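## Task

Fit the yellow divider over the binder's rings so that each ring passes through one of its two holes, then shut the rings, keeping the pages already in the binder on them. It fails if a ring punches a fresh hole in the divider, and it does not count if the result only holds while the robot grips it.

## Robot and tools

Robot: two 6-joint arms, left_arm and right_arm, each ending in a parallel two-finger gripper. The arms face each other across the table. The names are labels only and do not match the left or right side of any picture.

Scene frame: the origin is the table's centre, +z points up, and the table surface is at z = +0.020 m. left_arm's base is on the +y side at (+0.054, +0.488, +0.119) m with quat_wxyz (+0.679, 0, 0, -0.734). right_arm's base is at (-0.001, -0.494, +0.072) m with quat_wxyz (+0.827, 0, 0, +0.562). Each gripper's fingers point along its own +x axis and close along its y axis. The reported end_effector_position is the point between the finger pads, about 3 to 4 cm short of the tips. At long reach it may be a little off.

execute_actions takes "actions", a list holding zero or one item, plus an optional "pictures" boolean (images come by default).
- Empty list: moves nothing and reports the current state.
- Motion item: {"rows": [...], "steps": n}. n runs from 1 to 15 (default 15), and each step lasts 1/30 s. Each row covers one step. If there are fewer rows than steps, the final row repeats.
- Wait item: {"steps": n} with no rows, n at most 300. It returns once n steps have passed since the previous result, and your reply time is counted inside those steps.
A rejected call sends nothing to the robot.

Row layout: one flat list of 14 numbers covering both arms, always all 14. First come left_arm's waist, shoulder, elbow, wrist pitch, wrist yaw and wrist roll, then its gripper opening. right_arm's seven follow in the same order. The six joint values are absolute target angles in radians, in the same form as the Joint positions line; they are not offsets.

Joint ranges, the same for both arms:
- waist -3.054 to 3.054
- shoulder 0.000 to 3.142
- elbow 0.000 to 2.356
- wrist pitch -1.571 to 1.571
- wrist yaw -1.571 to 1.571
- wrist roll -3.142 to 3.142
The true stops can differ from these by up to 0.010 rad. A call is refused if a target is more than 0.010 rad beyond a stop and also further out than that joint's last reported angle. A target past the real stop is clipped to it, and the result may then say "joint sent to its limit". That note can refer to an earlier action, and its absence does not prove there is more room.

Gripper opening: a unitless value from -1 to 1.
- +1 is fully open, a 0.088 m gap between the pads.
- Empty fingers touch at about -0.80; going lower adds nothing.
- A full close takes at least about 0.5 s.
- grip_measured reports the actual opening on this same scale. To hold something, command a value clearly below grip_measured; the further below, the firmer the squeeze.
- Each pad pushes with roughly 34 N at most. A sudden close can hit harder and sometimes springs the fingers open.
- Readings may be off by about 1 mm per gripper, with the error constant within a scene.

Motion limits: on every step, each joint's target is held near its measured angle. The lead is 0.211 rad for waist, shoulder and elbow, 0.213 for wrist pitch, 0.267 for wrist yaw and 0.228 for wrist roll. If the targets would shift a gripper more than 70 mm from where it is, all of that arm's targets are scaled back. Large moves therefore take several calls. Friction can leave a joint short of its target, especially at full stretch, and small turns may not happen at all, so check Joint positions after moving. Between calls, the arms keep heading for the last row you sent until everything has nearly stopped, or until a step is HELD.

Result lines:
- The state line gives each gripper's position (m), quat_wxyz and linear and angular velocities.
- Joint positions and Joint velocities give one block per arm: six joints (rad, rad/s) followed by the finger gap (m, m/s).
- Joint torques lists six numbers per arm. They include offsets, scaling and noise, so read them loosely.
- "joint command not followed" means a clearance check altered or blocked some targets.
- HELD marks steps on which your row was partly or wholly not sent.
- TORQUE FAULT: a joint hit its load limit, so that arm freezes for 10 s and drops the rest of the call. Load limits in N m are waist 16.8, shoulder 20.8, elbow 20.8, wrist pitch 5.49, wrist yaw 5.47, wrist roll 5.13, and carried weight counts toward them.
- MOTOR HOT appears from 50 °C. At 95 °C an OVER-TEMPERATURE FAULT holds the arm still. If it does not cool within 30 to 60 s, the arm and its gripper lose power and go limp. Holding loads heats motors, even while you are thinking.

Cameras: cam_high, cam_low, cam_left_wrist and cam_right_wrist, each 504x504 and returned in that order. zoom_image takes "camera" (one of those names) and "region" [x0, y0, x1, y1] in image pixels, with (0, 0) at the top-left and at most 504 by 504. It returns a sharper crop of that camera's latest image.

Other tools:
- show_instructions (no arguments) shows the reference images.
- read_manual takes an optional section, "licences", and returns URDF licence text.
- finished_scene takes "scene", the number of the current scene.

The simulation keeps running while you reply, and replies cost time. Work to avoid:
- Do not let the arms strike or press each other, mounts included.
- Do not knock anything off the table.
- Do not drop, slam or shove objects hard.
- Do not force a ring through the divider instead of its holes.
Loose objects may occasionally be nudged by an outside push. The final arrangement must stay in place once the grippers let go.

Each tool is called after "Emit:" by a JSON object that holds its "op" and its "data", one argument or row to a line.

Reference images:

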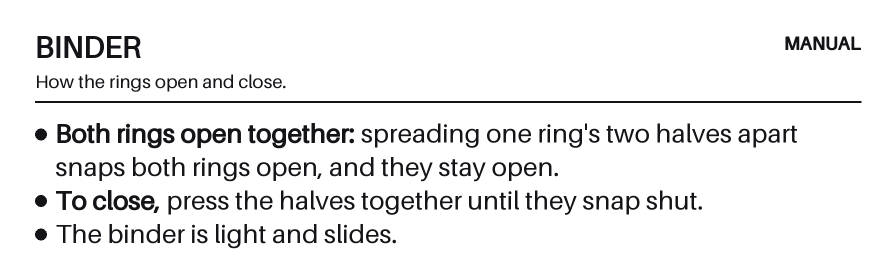

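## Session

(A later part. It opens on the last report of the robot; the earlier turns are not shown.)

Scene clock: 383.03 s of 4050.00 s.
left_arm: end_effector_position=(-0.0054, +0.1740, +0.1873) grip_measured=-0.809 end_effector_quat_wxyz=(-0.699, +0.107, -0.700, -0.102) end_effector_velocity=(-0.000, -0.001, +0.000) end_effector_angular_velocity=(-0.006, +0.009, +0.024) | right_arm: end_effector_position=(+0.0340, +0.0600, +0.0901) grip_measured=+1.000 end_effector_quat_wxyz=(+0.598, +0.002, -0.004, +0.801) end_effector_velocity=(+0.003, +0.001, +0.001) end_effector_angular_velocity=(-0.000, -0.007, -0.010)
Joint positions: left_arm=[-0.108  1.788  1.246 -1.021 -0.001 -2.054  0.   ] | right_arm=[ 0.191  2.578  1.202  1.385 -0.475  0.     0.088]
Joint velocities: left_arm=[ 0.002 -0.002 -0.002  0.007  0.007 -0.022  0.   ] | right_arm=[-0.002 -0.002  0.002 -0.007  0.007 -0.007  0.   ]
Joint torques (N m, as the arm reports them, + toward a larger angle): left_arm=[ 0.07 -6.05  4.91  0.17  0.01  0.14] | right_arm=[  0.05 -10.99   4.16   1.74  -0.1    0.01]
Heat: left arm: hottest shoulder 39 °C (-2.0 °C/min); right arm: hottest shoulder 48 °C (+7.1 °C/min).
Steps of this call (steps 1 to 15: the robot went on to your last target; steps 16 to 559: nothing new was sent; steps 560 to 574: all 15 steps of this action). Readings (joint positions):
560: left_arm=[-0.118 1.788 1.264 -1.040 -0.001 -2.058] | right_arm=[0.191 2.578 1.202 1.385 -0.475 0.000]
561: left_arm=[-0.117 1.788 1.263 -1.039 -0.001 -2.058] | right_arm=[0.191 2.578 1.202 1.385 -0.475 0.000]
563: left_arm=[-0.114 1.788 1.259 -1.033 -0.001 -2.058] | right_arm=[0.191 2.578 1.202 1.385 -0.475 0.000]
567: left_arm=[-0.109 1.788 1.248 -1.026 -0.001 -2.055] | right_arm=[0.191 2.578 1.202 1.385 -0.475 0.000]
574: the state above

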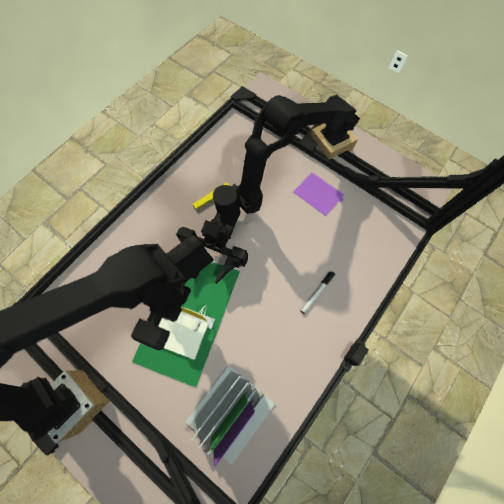

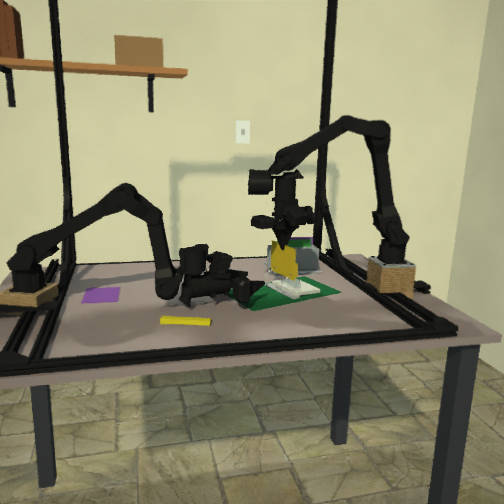

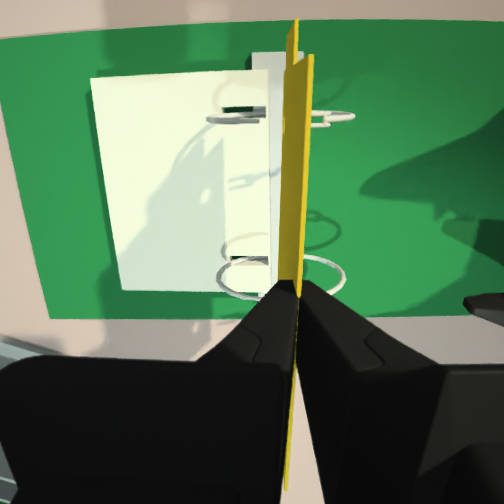

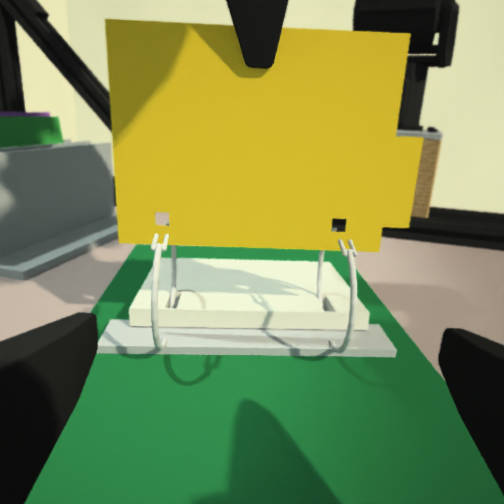

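Emit:
{"op": "execute_actions", "data": {
  "actions": [
    {"rows":[[-0.106,1.797,1.234,-1.015,0,-2.05,-0.95,0.192,2.587,1.2035,1.3835,-0.479,0,1],[-0.106,1.799,1.23,-1.01,0,-2.05,-0.95,0.192,2.587,1.2035,1.3835,-0.479,0,1],[-0.106,1.801,1.227,-1.005,0,-2.05,-0.95,0.192,2.587,1.2035,1.3835,-0.479,0,1],[-0.106,1.803,1.224,-1.001,0,-2.05,-0.95,0.192,2.587,1.2035,1.3835,-0.479,0,1],[-0.106,1.803,1.221,-0.997,0,-2.05,-0.95,0.192,2.587,1.2035,1.3835,-0.479,0,1]],"steps":15}
  ]
}}

Emit:
{"op": "zoom_image", "data": {
  "camera": "cam_right_wrist",
  "region": [110, 170, 410, 300]
}}

Emit:
{"op": "zoom_image", "data": {
  "camera": "cam_left_wrist",
  "region": [200, 60, 380, 300]
}}

Scene clock: 391.67 s of 4050.00 s.
left_arm: end_effector_position=(-0.0051, +0.1744, +0.1812) grip_measured=-0.809 end_effector_quat_wxyz=(-0.699, +0.107, -0.700, -0.102) end_effector_velocity=(+0.001, +0.002, +0.000) end_effector_angular_velocity=(+0.006, -0.008, +0.020) | right_arm: end_effector_position=(+0.0340, +0.0600, +0.0900) grip_measured=+1.000 end_effector_quat_wxyz=(+0.598, +0.002, -0.004, +0.801) end_effector_velocity=(-0.002, -0.002, -0.004) end_effector_angular_velocity=(-0.006, -0.019, +0.019)
Joint positions: left_arm=[-0.108  1.795  1.229 -0.999 -0.001 -2.054  0.   ] | right_arm=[ 0.191  2.578  1.203  1.385 -0.475  0.     0.088]
Joint velocities: left_arm=[-0.002 -0.002 -0.002 -0.007 -0.007 -0.022  0.   ] | right_arm=[-0.002  0.002 -0.002 -0.007 -0.022 -0.022  0.   ]
Joint torques (N m, as the arm reports them, + toward a larger angle): left_arm=[ 0.12 -5.89  4.67  0.14  0.03  0.14] | right_arm=[  0.1  -10.97   4.13   1.81  -0.11   0.02]
Heat: left arm: hottest shoulder 39 °C (-2.0 °C/min); right arm: hottest shoulder 49 °C (+7.0 °C/min).
Steps of this call (steps 1 to 15: the robot went on to your last target; steps 16 to 244: nothing new was sent; steps 245 to 259: all 15 steps of this action). Readings (joint positions):
245: left_arm=[-0.108 1.789 1.244 -1.021 -0.001 -2.054] | right_arm=[0.191 2.578 1.203 1.385 -0.475 0.000]
246: left_arm=[-0.108 1.789 1.244 -1.019 -0.001 -2.054] | right_arm=[0.191 2.578 1.203 1.385 -0.475 0.000]
248: left_arm=[-0.108 1.789 1.240 -1.013 -0.001 -2.054] | right_arm=[0.191 2.578 1.203 1.385 -0.475 0.000]
252: left_arm=[-0.108 1.793 1.231 -1.003 -0.001 -2.054] | right_arm=[0.191 2.578 1.203 1.385 -0.475 0.000]
259: the state above

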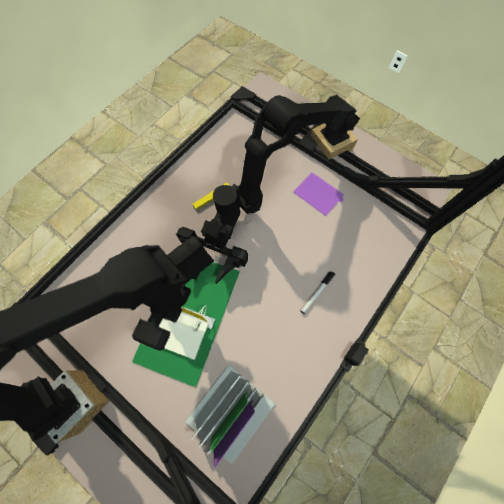

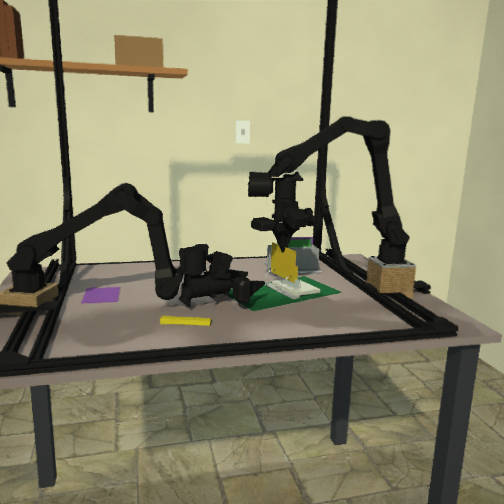

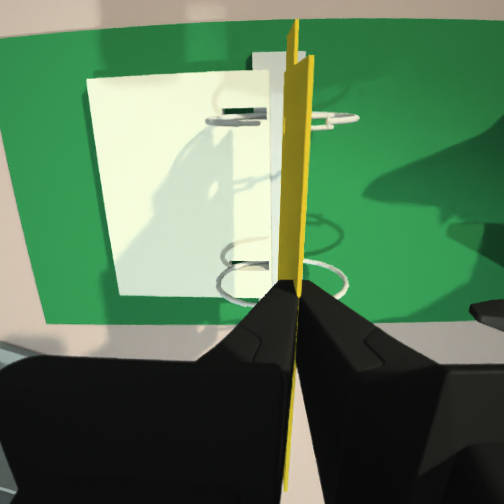

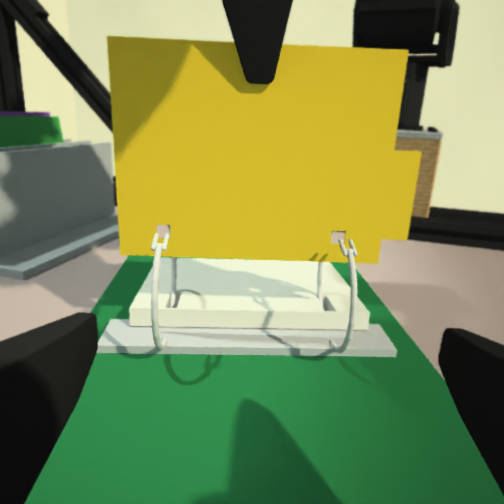

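Region (110, 170, 410, 300) of cam_right_wrist's 504x504 image, scaled by 1.680, with more detail than that image has; it fills the top 218 rows of this view, and the rest is white.

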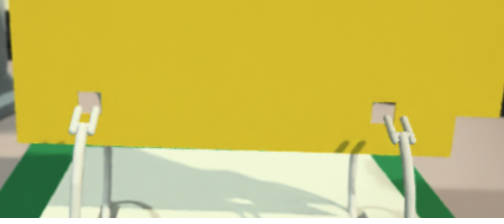

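Region (200, 60, 380, 300) of cam_left_wrist's 504x504 image, scaled by 2.100, with more detail than that image has; it fills the left 378 columns of this view, and the rest is white.

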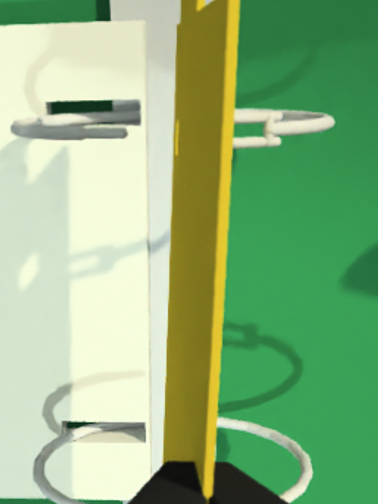

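Emit:
{"op": "execute_actions", "data": {
  "actions": [
    {"rows":[[-0.109,1.795,1.217,-0.997,0,-2.052,-0.95,0.192,2.587,1.2035,1.3835,-0.479,0,1],[-0.111,1.791,1.214,-0.996,0,-2.054,-0.95,0.192,2.587,1.2035,1.3835,-0.479,0,1],[-0.113,1.788,1.211,-0.996,0,-2.055,-0.95,0.192,2.587,1.2035,1.3835,-0.479,0,1],[-0.114,1.785,1.209,-0.996,0,-2.056,-0.95,0.192,2.587,1.2035,1.3835,-0.479,0,1]],"steps":15}
  ]
}}

Emit:
{"op": "zoom_image", "data": {
  "camera": "cam_right_wrist",
  "region": [110, 170, 410, 300]
}}

Emit:
{"op": "zoom_image", "data": {
  "camera": "cam_left_wrist",
  "region": [200, 60, 380, 300]
}}

Scene clock: 404.57 s of 4050.00 s.
left_arm: end_effector_position=(-0.0059, +0.1777, +0.1788) grip_measured=-0.809 end_effector_quat_wxyz=(-0.700, +0.102, -0.699, -0.104) end_effector_velocity=(-0.001, +0.003, +0.000) end_effector_angular_velocity=(+0.009, +0.006, +0.005) | right_arm: end_effector_position=(+0.0338, +0.0601, +0.0898) grip_measured=+1.000 end_effector_quat_wxyz=(+0.598, +0.002, -0.004, +0.801) end_effector_velocity=(+0.000, -0.001, +0.000) end_effector_angular_velocity=(-0.005, -0.006, +0.005)
Joint positions: left_arm=[-0.112  1.794  1.217 -0.997 -0.001 -2.054  0.   ] | right_arm=[ 0.192  2.579  1.203  1.385 -0.475  0.     0.088]
Joint velocities: left_arm=[-0.002 -0.002 -0.002 -0.007  0.007 -0.007  0.   ] | right_arm=[-0.002 -0.007 -0.007 -0.007 -0.007 -0.007  0.   ]
Joint torques (N m, as the arm reports them, + toward a larger angle): left_arm=[-0.29 -8.08  4.62  0.11  0.   -0.07] | right_arm=[  0.06 -10.9    4.07   1.75  -0.05  -0.04]
Heat: left arm: hottest shoulder 39 °C (-2.0 °C/min); right arm: hottest shoulder 50 °C (+6.0 °C/min). Fold the right arm in close to its base before you think long.
MOTOR HOT: a motor of the right arm reached 50 °C. Now the hottest motor of the right arm, joint 2 (shoulder), reports 50 °C. The temperature limit of the motors' drives, at which the controller stops that arm, is 95 °C. To cool a motor, set the load down, stop pushing, or move to a pose that needs little force.
Steps of this call (steps 1 to 15: the robot went on to your last target; steps 16 to 372: nothing new was sent; steps 373 to 387: all 15 steps of this action). Readings (joint positions):
373: left_arm=[-0.108 1.796 1.227 -0.998 -0.001 -2.054] | right_arm=[0.192 2.579 1.203 1.385 -0.475 0.000]
374: left_arm=[-0.108 1.796 1.227 -0.998 -0.001 -2.054] | right_arm=[0.192 2.579 1.203 1.385 -0.475 0.000]
376: left_arm=[-0.108 1.796 1.224 -0.997 -0.001 -2.054] | right_arm=[0.192 2.579 1.203 1.385 -0.475 0.000]
380: left_arm=[-0.111 1.796 1.218 -0.997 -0.001 -2.054] | right_arm=[0.192 2.579 1.203 1.385 -0.475 0.000]
387: the state above

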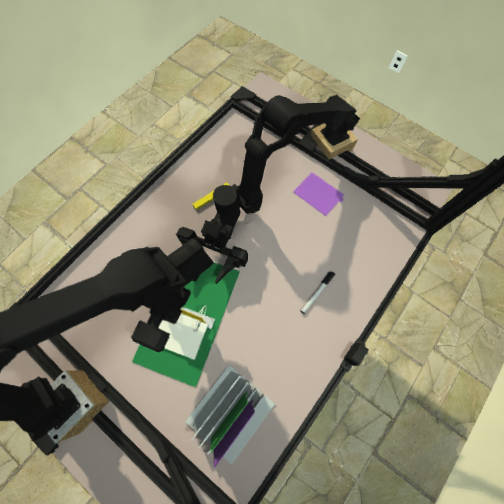

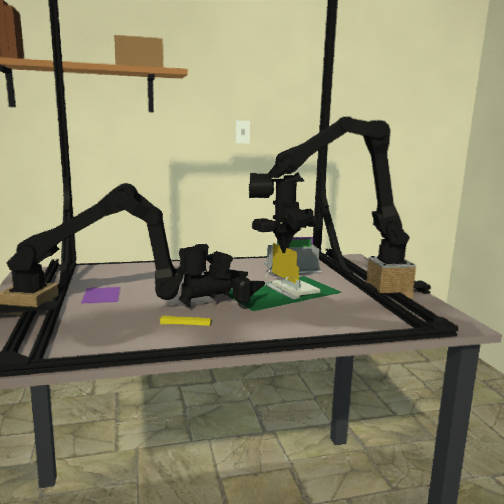

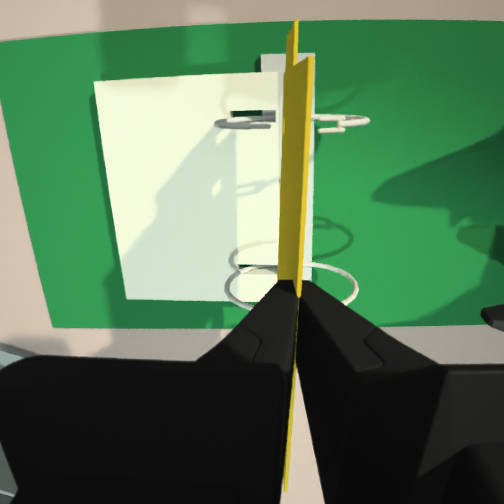

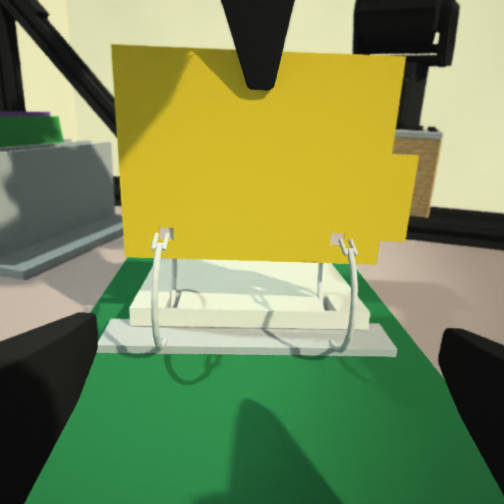

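Region (110, 170, 410, 300) of cam_right_wrist's 504x504 image, scaled by 1.680, with more detail than that image has; it fills the top 218 rows of this view, and the rest is white.

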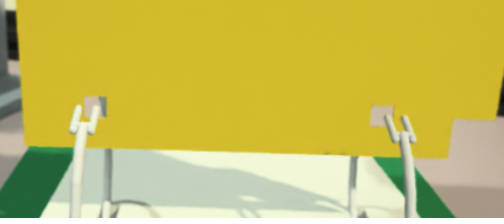

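Region (200, 60, 380, 300) of cam_left_wrist's 504x504 image, scaled by 2.100, with more detail than that image has; it fills the left 378 columns of this view, and the rest is white.

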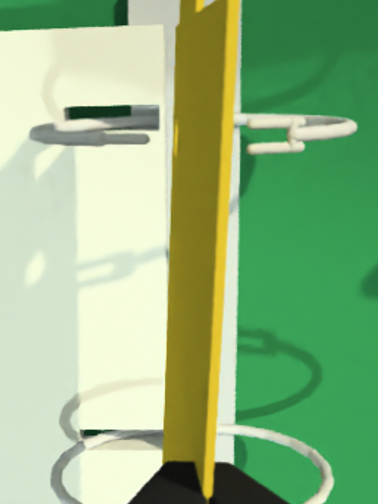

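Emit:
{"op": "execute_actions", "data": {
  "actions": [
    {"rows":[[-0.114,1.782,1.209,-0.996,0,-2.056,-0.95,0.192,2.587,1.2035,1.3835,-0.479,0,1],[-0.114,1.78,1.209,-0.998,0,-2.056,-0.95,0.192,2.587,1.2035,1.3835,-0.479,0,1],[-0.114,1.778,1.209,-1.0,0,-2.056,-0.95,0.192,2.587,1.2035,1.3835,-0.479,0,1],[-0.114,1.776,1.209,-1.002,0,-2.056,-0.95,0.192,2.587,1.2035,1.3835,-0.479,0,1]],"steps":15}
  ]
}}

Emit:
{"op": "zoom_image", "data": {
  "camera": "cam_right_wrist",
  "region": [110, 170, 410, 300]
}}

Emit:
{"op": "zoom_image", "data": {
  "camera": "cam_left_wrist",
  "region": [200, 60, 380, 300]
}}

Scene clock: 411.93 s of 4050.00 s.
left_arm: end_effector_position=(-0.0059, +0.1784, +0.1812) grip_measured=-0.809 end_effector_quat_wxyz=(-0.700, +0.103, -0.699, -0.102) end_effector_velocity=(+0.000, -0.001, +0.002) end_effector_angular_velocity=(-0.013, -0.005, +0.005) | right_arm: end_effector_position=(+0.0338, +0.0602, +0.0899) grip_measured=+1.000 end_effector_quat_wxyz=(+0.598, +0.002, -0.004, +0.801) end_effector_velocity=(+0.000, -0.001, -0.001) end_effector_angular_velocity=(-0.005, -0.006, +0.005)
Joint positions: left_arm=[-0.112  1.785  1.216 -1.001 -0.001 -2.054  0.   ] | right_arm=[ 0.192  2.579  1.204  1.385 -0.475  0.     0.088]
Joint velocities: left_arm=[-0.002 -0.007 -0.002  0.007 -0.007 -0.007  0.   ] | right_arm=[-0.002 -0.002 -0.002 -0.007 -0.007 -0.007  0.   ]
Joint torques (N m, as the arm reports them, + toward a larger angle): left_arm=[-0.06 -7.86  4.73 -0.04  0.01 -0.08] | right_arm=[  0.04 -11.01   4.06   1.79  -0.11  -0.04]
Heat: left arm: hottest shoulder 40 °C (+0.0 °C/min); right arm: hottest shoulder 50 °C (+5.1 °C/min). Fold the right arm in close to its base before you think long.
MOTOR HOT: still on. Now the hottest motor of the right arm, joint 2 (shoulder), reports 50 °C; a drive's own limit is 95 °C.
Steps of this call (steps 1 to 15: the robot went on to your last target; steps 16 to 206: nothing new was sent; steps 207 to 221: all 15 steps of this action). Readings (joint positions):
207: left_arm=[-0.112 1.793 1.216 -0.997 -0.001 -2.054] | right_arm=[0.192 2.579 1.204 1.385 -0.475 0.000]
208: left_arm=[-0.112 1.793 1.216 -0.997 -0.001 -2.054] | right_arm=[0.192 2.579 1.204 1.385 -0.475 0.000]
210: left_arm=[-0.112 1.790 1.216 -0.997 -0.001 -2.054] | right_arm=[0.192 2.579 1.204 1.385 -0.475 0.000]
214: left_arm=[-0.112 1.786 1.216 -1.000 -0.001 -2.054] | right_arm=[0.192 2.579 1.204 1.385 -0.475 0.000]
221: the state above

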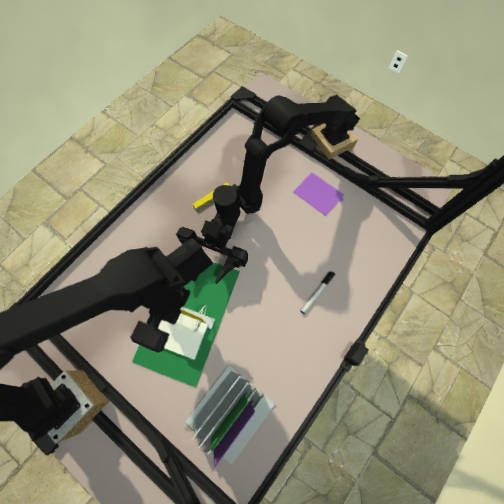

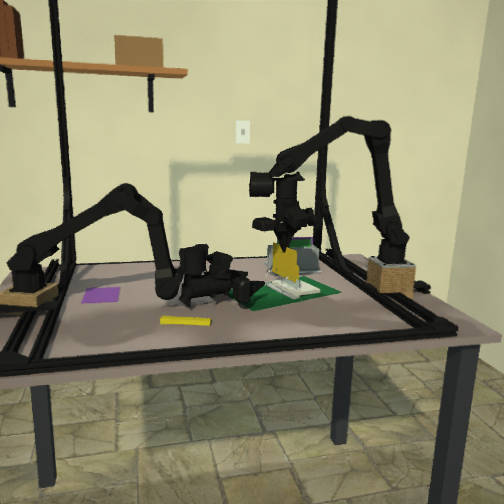

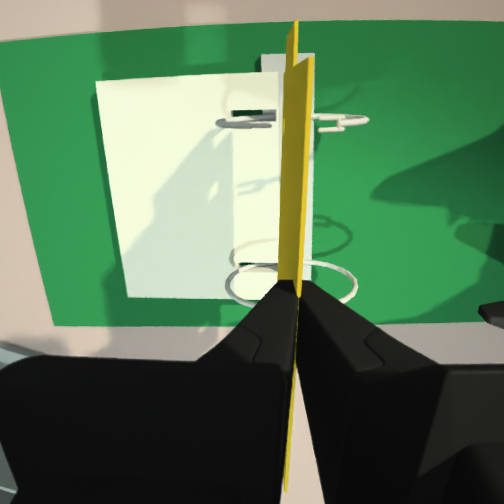

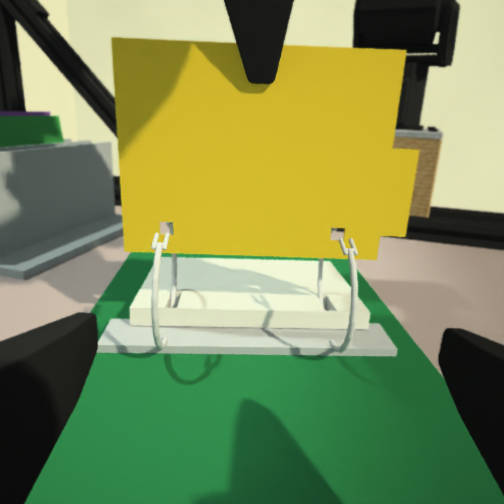

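Region (110, 170, 410, 300) of cam_right_wrist's 504x504 image, scaled by 1.680, with more detail than that image has; it fills the top 218 rows of this view, and the rest is white.

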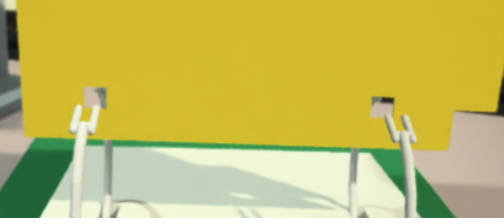

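Region (200, 60, 380, 300) of cam_left_wrist's 504x504 image, scaled by 2.100, with more detail than that image has; it fills the left 378 columns of this view, and the rest is white.

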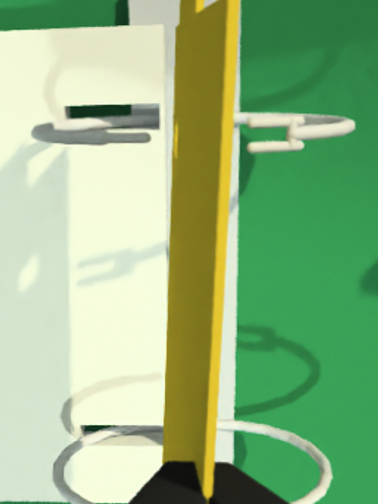

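Closer zoom on holes.

Emit:
{"op": "zoom_image", "data": {
  "camera": "cam_right_wrist",
  "region": [145, 210, 195, 260]
}}

Emit:
{"op": "zoom_image", "data": {
  "camera": "cam_right_wrist",
  "region": [315, 215, 365, 265]
}}

Region (145, 210, 195, 260) of cam_right_wrist's 504x504 image, scaled by 10.080, with more detail than that image has.

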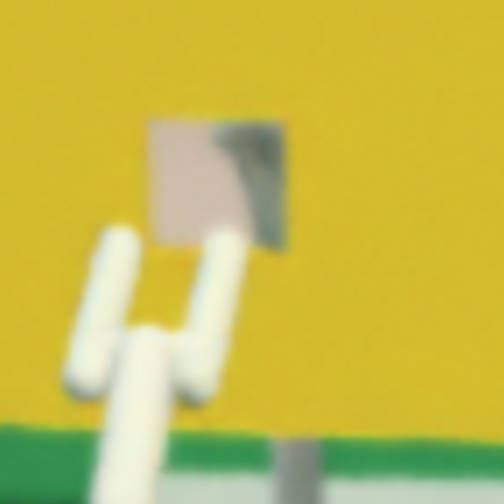

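Region (315, 215, 365, 265) of cam_right_wrist's 504x504 image, scaled by 10.080, with more detail than that image has.

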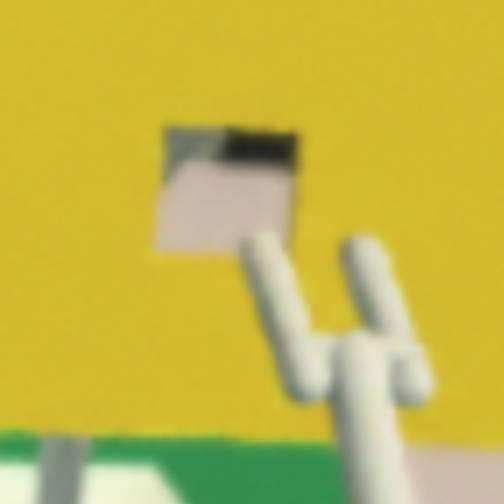

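Emit:
{"op": "execute_actions", "data": {
  "actions": [
    {"rows":[[-0.115,1.774,1.207,-1.002,0,-2.058,-0.95,0.192,2.587,1.2035,1.3835,-0.479,0,1],[-0.116,1.772,1.205,-1.001,0,-2.059,-0.95,0.192,2.587,1.2035,1.3835,-0.479,0,1],[-0.1165,1.77,1.203,-1.001,0,-2.06,-0.95,0.192,2.587,1.2035,1.3835,-0.479,0,1],[-0.117,1.768,1.201,-1.0,0,-2.061,-0.95,0.192,2.587,1.2035,1.3835,-0.479,0,1],[-0.118,1.766,1.199,-1.0,0,-2.062,-0.95,0.192,2.587,1.2035,1.3835,-0.479,0,1],[-0.119,1.764,1.197,-0.999,0,-2.063,-0.95,0.192,2.587,1.2035,1.3835,-0.479,0,1],[-0.12,1.762,1.195,-0.999,0,-2.064,-0.95,0.192,2.587,1.2035,1.3835,-0.479,0,1],[-0.121,1.76,1.193,-0.998,0,-2.065,-0.95,0.192,2.587,1.2035,1.3835,-0.479,0,1],[-0.121,1.759,1.192,-0.998,0,-2.065,-0.95,0.192,2.587,1.2035,1.3835,-0.479,0,1]],"steps":15}
  ]
}}

Emit:
{"op": "zoom_image", "data": {
  "camera": "cam_right_wrist",
  "region": [145, 205, 195, 255]
}}

Emit:
{"op": "zoom_image", "data": {
  "camera": "cam_right_wrist",
  "region": [315, 210, 365, 260]
}}

Emit:
{"op": "zoom_image", "data": {
  "camera": "cam_left_wrist",
  "region": [200, 60, 380, 300]
}}

Scene clock: 421.50 s of 4050.00 s.
left_arm: end_effector_position=(-0.0070, +0.1824, +0.1823) grip_measured=-0.809 end_effector_quat_wxyz=(-0.699, +0.104, -0.700, -0.102) end_effector_velocity=(+0.003, +0.003, +0.002) end_effector_angular_velocity=(-0.002, -0.022, +0.034) | right_arm: end_effector_position=(+0.0337, +0.0601, +0.0897) grip_measured=+1.000 end_effector_quat_wxyz=(+0.598, +0.002, -0.004, +0.802) end_effector_velocity=(-0.005, -0.001, -0.001) end_effector_angular_velocity=(-0.005, -0.006, +0.024)
Joint positions: left_arm=[-0.118  1.768  1.2   -0.999 -0.001 -2.061  0.   ] | right_arm=[ 0.192  2.579  1.204  1.385 -0.476  0.     0.088]
Joint velocities: left_arm=[-0.002 -0.012 -0.007 -0.007 -0.022 -0.037  0.   ] | right_arm=[ 0.002 -0.002 -0.002 -0.007 -0.022 -0.007  0.   ]
Joint torques (N m, as the arm reports them, + toward a larger angle): left_arm=[-0.16 -7.75  4.9   0.14  0.   -0.14] | right_arm=[  0.07 -11.32   3.92   1.78  -0.1    0.02]
Heat: left arm: hottest shoulder 40 °C (+0.0 °C/min); right arm: hottest shoulder 51 °C (+5.0 °C/min). Fold the right arm in close to its base before you think long.
MOTOR HOT: still on. Now the hottest motor of the right arm, joint 2 (shoulder), reports 51 °C; a drive's own limit is 95 °C.
Steps of this call (steps 1 to 15: the robot went on to your last target; steps 16 to 272: nothing new was sent; steps 273 to 287: all 15 steps of this action). Readings (joint positions):
273: left_arm=[-0.112 1.784 1.215 -1.001 -0.001 -2.054] | right_arm=[0.192 2.579 1.204 1.385 -0.476 0.000]
274: left_arm=[-0.112 1.784 1.215 -1.001 -0.001 -2.054] | right_arm=[0.192 2.579 1.204 1.385 -0.476 0.000]
276: left_arm=[-0.113 1.781 1.213 -1.001 -0.001 -2.054] | right_arm=[0.192 2.579 1.204 1.385 -0.476 0.000]
280: left_arm=[-0.116 1.775 1.206 -1.001 -0.001 -2.058] | right_arm=[0.192 2.579 1.204 1.385 -0.476 0.000]
287: the state above

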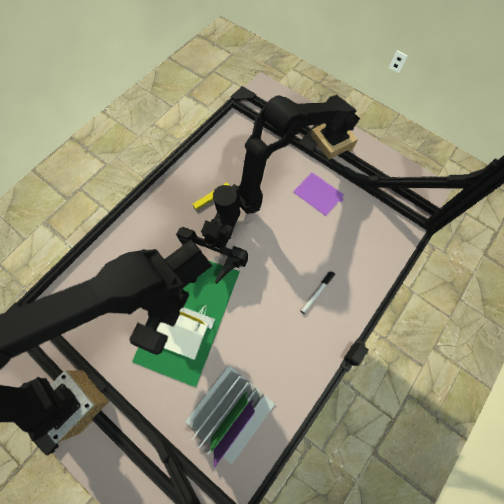

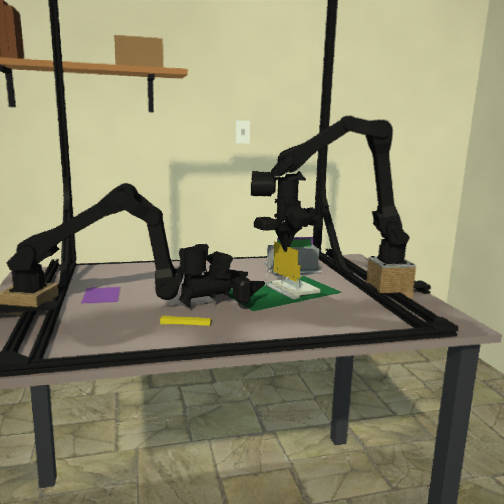

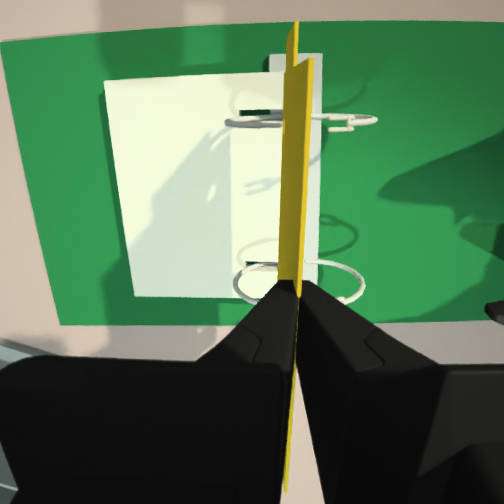

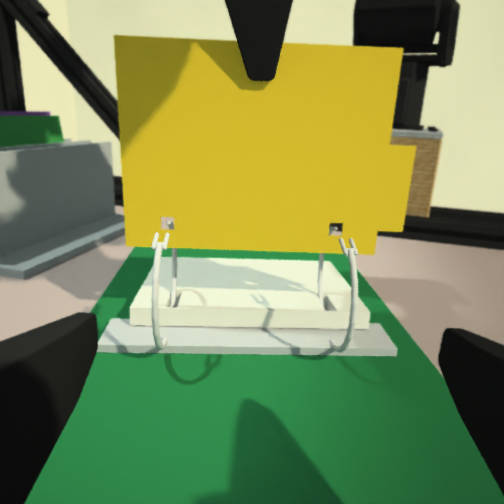

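Region (145, 205, 195, 255) of cam_right_wrist's 504x504 image, scaled by 10.080, with more detail than that image has.

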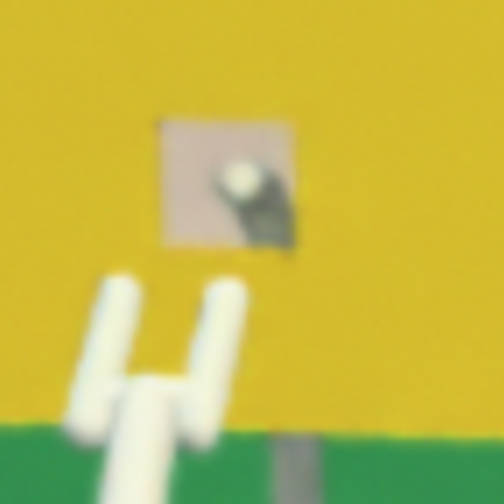

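Region (315, 210, 365, 260) of cam_right_wrist's 504x504 image, scaled by 10.080, with more detail than that image has.

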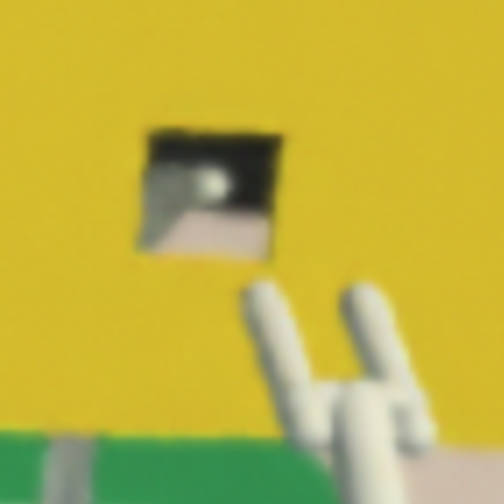

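Region (200, 60, 380, 300) of cam_left_wrist's 504x504 image, scaled by 2.100, with more detail than that image has; it fills the left 378 columns of this view, and the rest is white.

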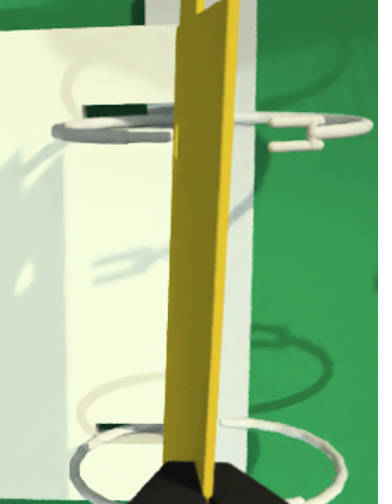

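Emit:
{"op": "execute_actions", "data": {
  "actions": [
    {"rows":[[-0.122,1.7575,1.189,-0.9965,0,-2.066,-0.95,0.192,2.587,1.2035,1.3835,-0.479,0,1],[-0.123,1.756,1.186,-0.995,0,-2.067,-0.95,0.192,2.587,1.2035,1.3835,-0.479,0,1],[-0.124,1.7545,1.183,-0.9935,0,-2.068,-0.95,0.192,2.587,1.2035,1.3835,-0.479,0,1],[-0.125,1.753,1.18,-0.992,0,-2.069,-0.95,0.192,2.587,1.2035,1.3835,-0.479,0,1],[-0.126,1.751,1.177,-0.9905,0,-2.07,-0.95,0.192,2.587,1.2035,1.3835,-0.479,0,1],[-0.127,1.7495,1.174,-0.989,0,-2.071,-0.95,0.192,2.587,1.2035,1.3835,-0.479,0,1],[-0.128,1.748,1.172,-0.988,0,-2.072,-0.95,0.192,2.587,1.2035,1.3835,-0.479,0,1]],"steps":15}
  ]
}}

Emit:
{"op": "zoom_image", "data": {
  "camera": "cam_right_wrist",
  "region": [145, 205, 195, 255]
}}

Emit:
{"op": "zoom_image", "data": {
  "camera": "cam_right_wrist",
  "region": [315, 210, 365, 260]
}}

Scene clock: 434.20 s of 4050.00 s.
left_arm: end_effector_position=(-0.0085, +0.1862, +0.1807) grip_measured=-0.809 end_effector_quat_wxyz=(-0.699, +0.104, -0.700, -0.101) end_effector_velocity=(+0.002, +0.006, +0.000) end_effector_angular_velocity=(+0.020, -0.012, +0.005) | right_arm: end_effector_position=(+0.0337, +0.0602, +0.0896) grip_measured=+1.000 end_effector_quat_wxyz=(+0.598, +0.002, -0.004, +0.802) end_effector_velocity=(+0.000, -0.001, -0.001) end_effector_angular_velocity=(-0.005, -0.006, +0.005)
Joint positions: left_arm=[-0.126  1.757  1.18  -0.99  -0.001 -2.067  0.   ] | right_arm=[ 0.192  2.58   1.204  1.385 -0.476  0.     0.088]
Joint velocities: left_arm=[-0.002 -0.007 -0.007 -0.022 -0.007 -0.007  0.   ] | right_arm=[-0.002 -0.002 -0.002 -0.007 -0.007 -0.007  0.   ]
Joint torques (N m, as the arm reports them, + toward a larger angle): left_arm=[-0.02 -7.8   4.3   0.16  0.   -0.13] | right_arm=[ -0.1  -11.15   3.82   1.74  -0.05  -0.01]
Heat: left arm: hottest shoulder 41 °C (+2.0 °C/min); right arm: hottest shoulder 52 °C (+5.1 °C/min). Fold the right arm in close to its base before you think long.
MOTOR HOT: still on. Now the hottest motor of the right arm, joint 2 (shoulder), reports 52 °C; a drive's own limit is 95 °C.
Steps of this call (steps 1 to 15: the robot went on to your last target; steps 16 to 366: nothing new was sent; steps 367 to 381: all 15 steps of this action). Readings (joint positions):
367: left_arm=[-0.119 1.767 1.198 -0.999 -0.001 -2.062] | right_arm=[0.192 2.580 1.204 1.385 -0.476 0.000]
368: left_arm=[-0.119 1.766 1.198 -0.998 -0.001 -2.062] | right_arm=[0.192 2.580 1.204 1.385 -0.476 0.000]
370: left_arm=[-0.120 1.765 1.195 -0.997 -0.001 -2.063] | right_arm=[0.192 2.580 1.204 1.385 -0.476 0.000]
374: left_arm=[-0.124 1.760 1.185 -0.993 -0.001 -2.066] | right_arm=[0.192 2.580 1.204 1.385 -0.476 0.000]
381: the state above

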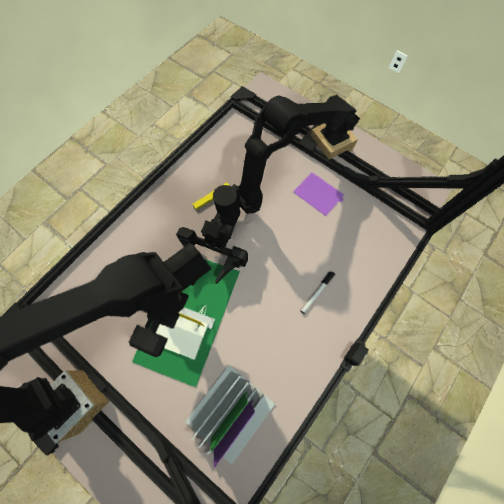

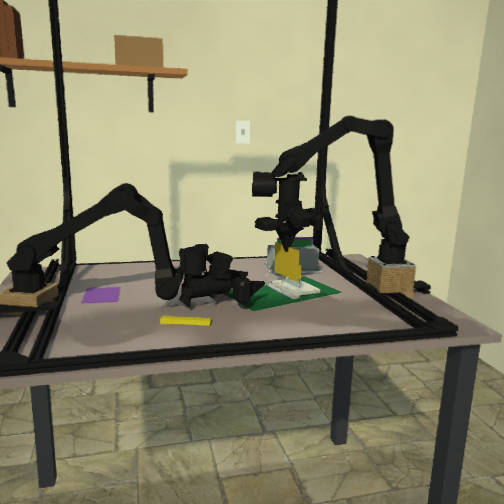

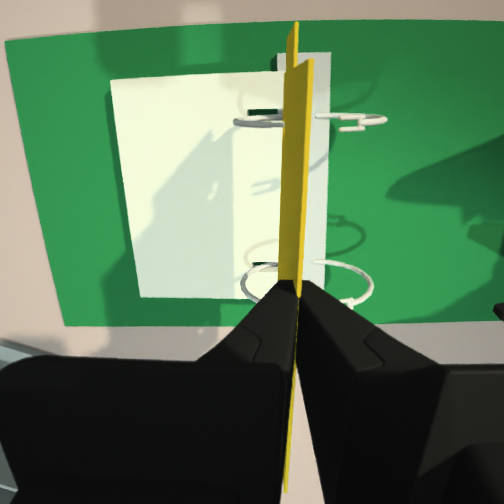

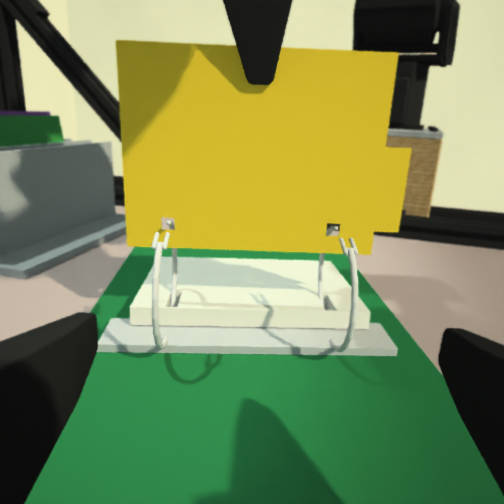

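Region (145, 205, 195, 255) of cam_right_wrist's 504x504 image, scaled by 10.080, with more detail than that image has.

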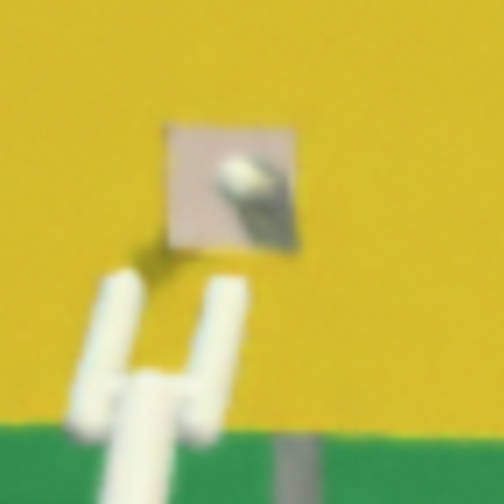

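Region (315, 210, 365, 260) of cam_right_wrist's 504x504 image, scaled by 10.080, with more detail than that image has.

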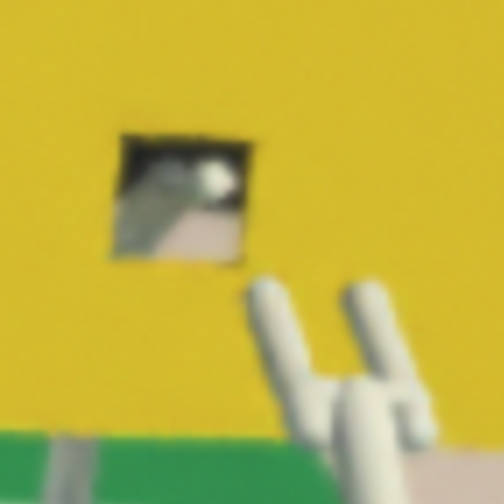

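Emit:
{"op": "execute_actions", "data": {
  "actions": [
    {"rows":[[-0.1285,1.746,1.167,-0.985,0,-2.073,-0.95,0.192,2.587,1.2035,1.3835,-0.479,0,1],[-0.129,1.744,1.162,-0.982,0,-2.074,-0.95,0.192,2.587,1.2035,1.3835,-0.479,0,1],[-0.130,1.742,1.157,-0.979,0,-2.075,-0.95,0.192,2.587,1.2035,1.3835,-0.479,0,1],[-0.131,1.74,1.152,-0.976,0,-2.076,-0.95,0.192,2.587,1.2035,1.3835,-0.479,0,1],[-0.132,1.738,1.147,-0.973,0,-2.077,-0.95,0.192,2.587,1.2035,1.3835,-0.479,0,1],[-0.1325,1.7355,1.142,-0.97,0,-2.078,-0.95,0.192,2.587,1.2035,1.3835,-0.479,0,1],[-0.133,1.733,1.137,-0.968,0,-2.079,-0.95,0.192,2.587,1.2035,1.3835,-0.479,0,1]],"steps":15}
  ]
}}

Emit:
{"op": "zoom_image", "data": {
  "camera": "cam_right_wrist",
  "region": [130, 190, 380, 290]
}}

Scene clock: 441.63 s of 4050.00 s.
left_arm: end_effector_position=(-0.0091, +0.1917, +0.1775) grip_measured=-0.809 end_effector_quat_wxyz=(-0.699, +0.106, -0.700, -0.102) end_effector_velocity=(+0.002, -0.002, +0.001) end_effector_angular_velocity=(-0.026, -0.017, +0.020) | right_arm: end_effector_position=(+0.0337, +0.0601, +0.0894) grip_measured=+1.000 end_effector_quat_wxyz=(+0.598, +0.002, -0.004, +0.802) end_effector_velocity=(+0.000, -0.000, +0.008) end_effector_angular_velocity=(+0.028, -0.012, +0.005)
Joint positions: left_arm=[-0.131  1.74   1.147 -0.97  -0.001 -2.075  0.   ] | right_arm=[ 0.192  2.58   1.204  1.385 -0.476  0.     0.088]
Joint velocities: left_arm=[-0.002 -0.012 -0.012  0.022 -0.022 -0.022  0.   ] | right_arm=[-0.002 -0.007 -0.002  0.022 -0.007 -0.007  0.   ]
Joint torques (N m, as the arm reports them, + toward a larger angle): left_arm=[-0.31 -7.37  4.42  0.13 -0.01 -0.13] | right_arm=[  0.11 -11.17   3.79   1.77  -0.1   -0.01]
Heat: left arm: hottest shoulder 41 °C (+2.0 °C/min); right arm: hottest shoulder 52 °C (+4.0 °C/min). Fold the right arm in close to its base before you think long.
MOTOR HOT: still on. Now the hottest motor of the right arm, joint 2 (shoulder), reports 52 °C; a drive's own limit is 95 °C.
Steps of this call (steps 1 to 15: the robot went on to your last target; steps 16 to 208: nothing new was sent; steps 209 to 223: all 15 steps of this action). Readings (joint positions):
209: left_arm=[-0.126 1.756 1.179 -0.989 -0.001 -2.068] | right_arm=[0.192 2.580 1.204 1.385 -0.476 0.000]
210: left_arm=[-0.126 1.755 1.177 -0.987 -0.001 -2.068] | right_arm=[0.192 2.580 1.204 1.385 -0.476 0.000]
212: left_arm=[-0.127 1.753 1.171 -0.984 -0.001 -2.070] | right_arm=[0.192 2.580 1.204 1.385 -0.476 0.000]
216: left_arm=[-0.129 1.745 1.155 -0.976 -0.001 -2.073] | right_arm=[0.192 2.580 1.204 1.385 -0.476 0.000]
223: the state above

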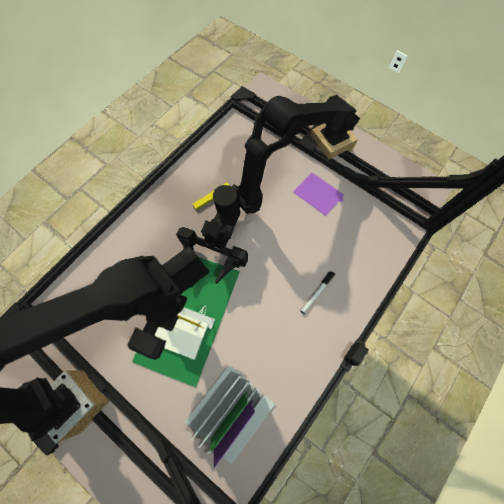

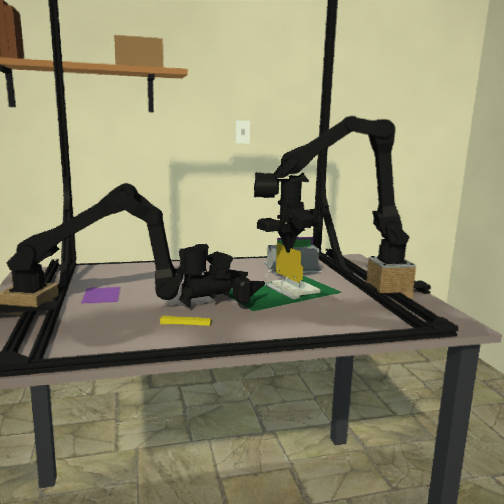

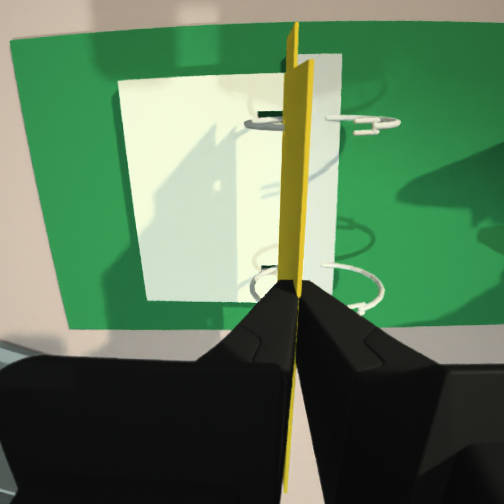

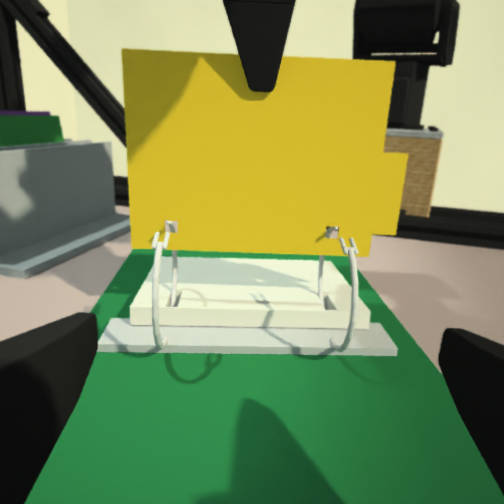

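Region (130, 190, 380, 290) of cam_right_wrist's 504x504 image, scaled by 2.016, with more detail than that image has; it fills the top 202 rows of this view, and the rest is white.

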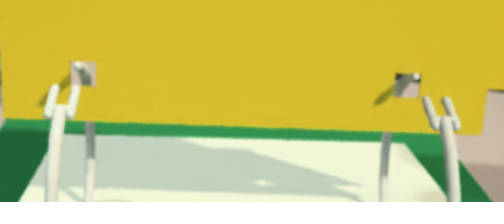

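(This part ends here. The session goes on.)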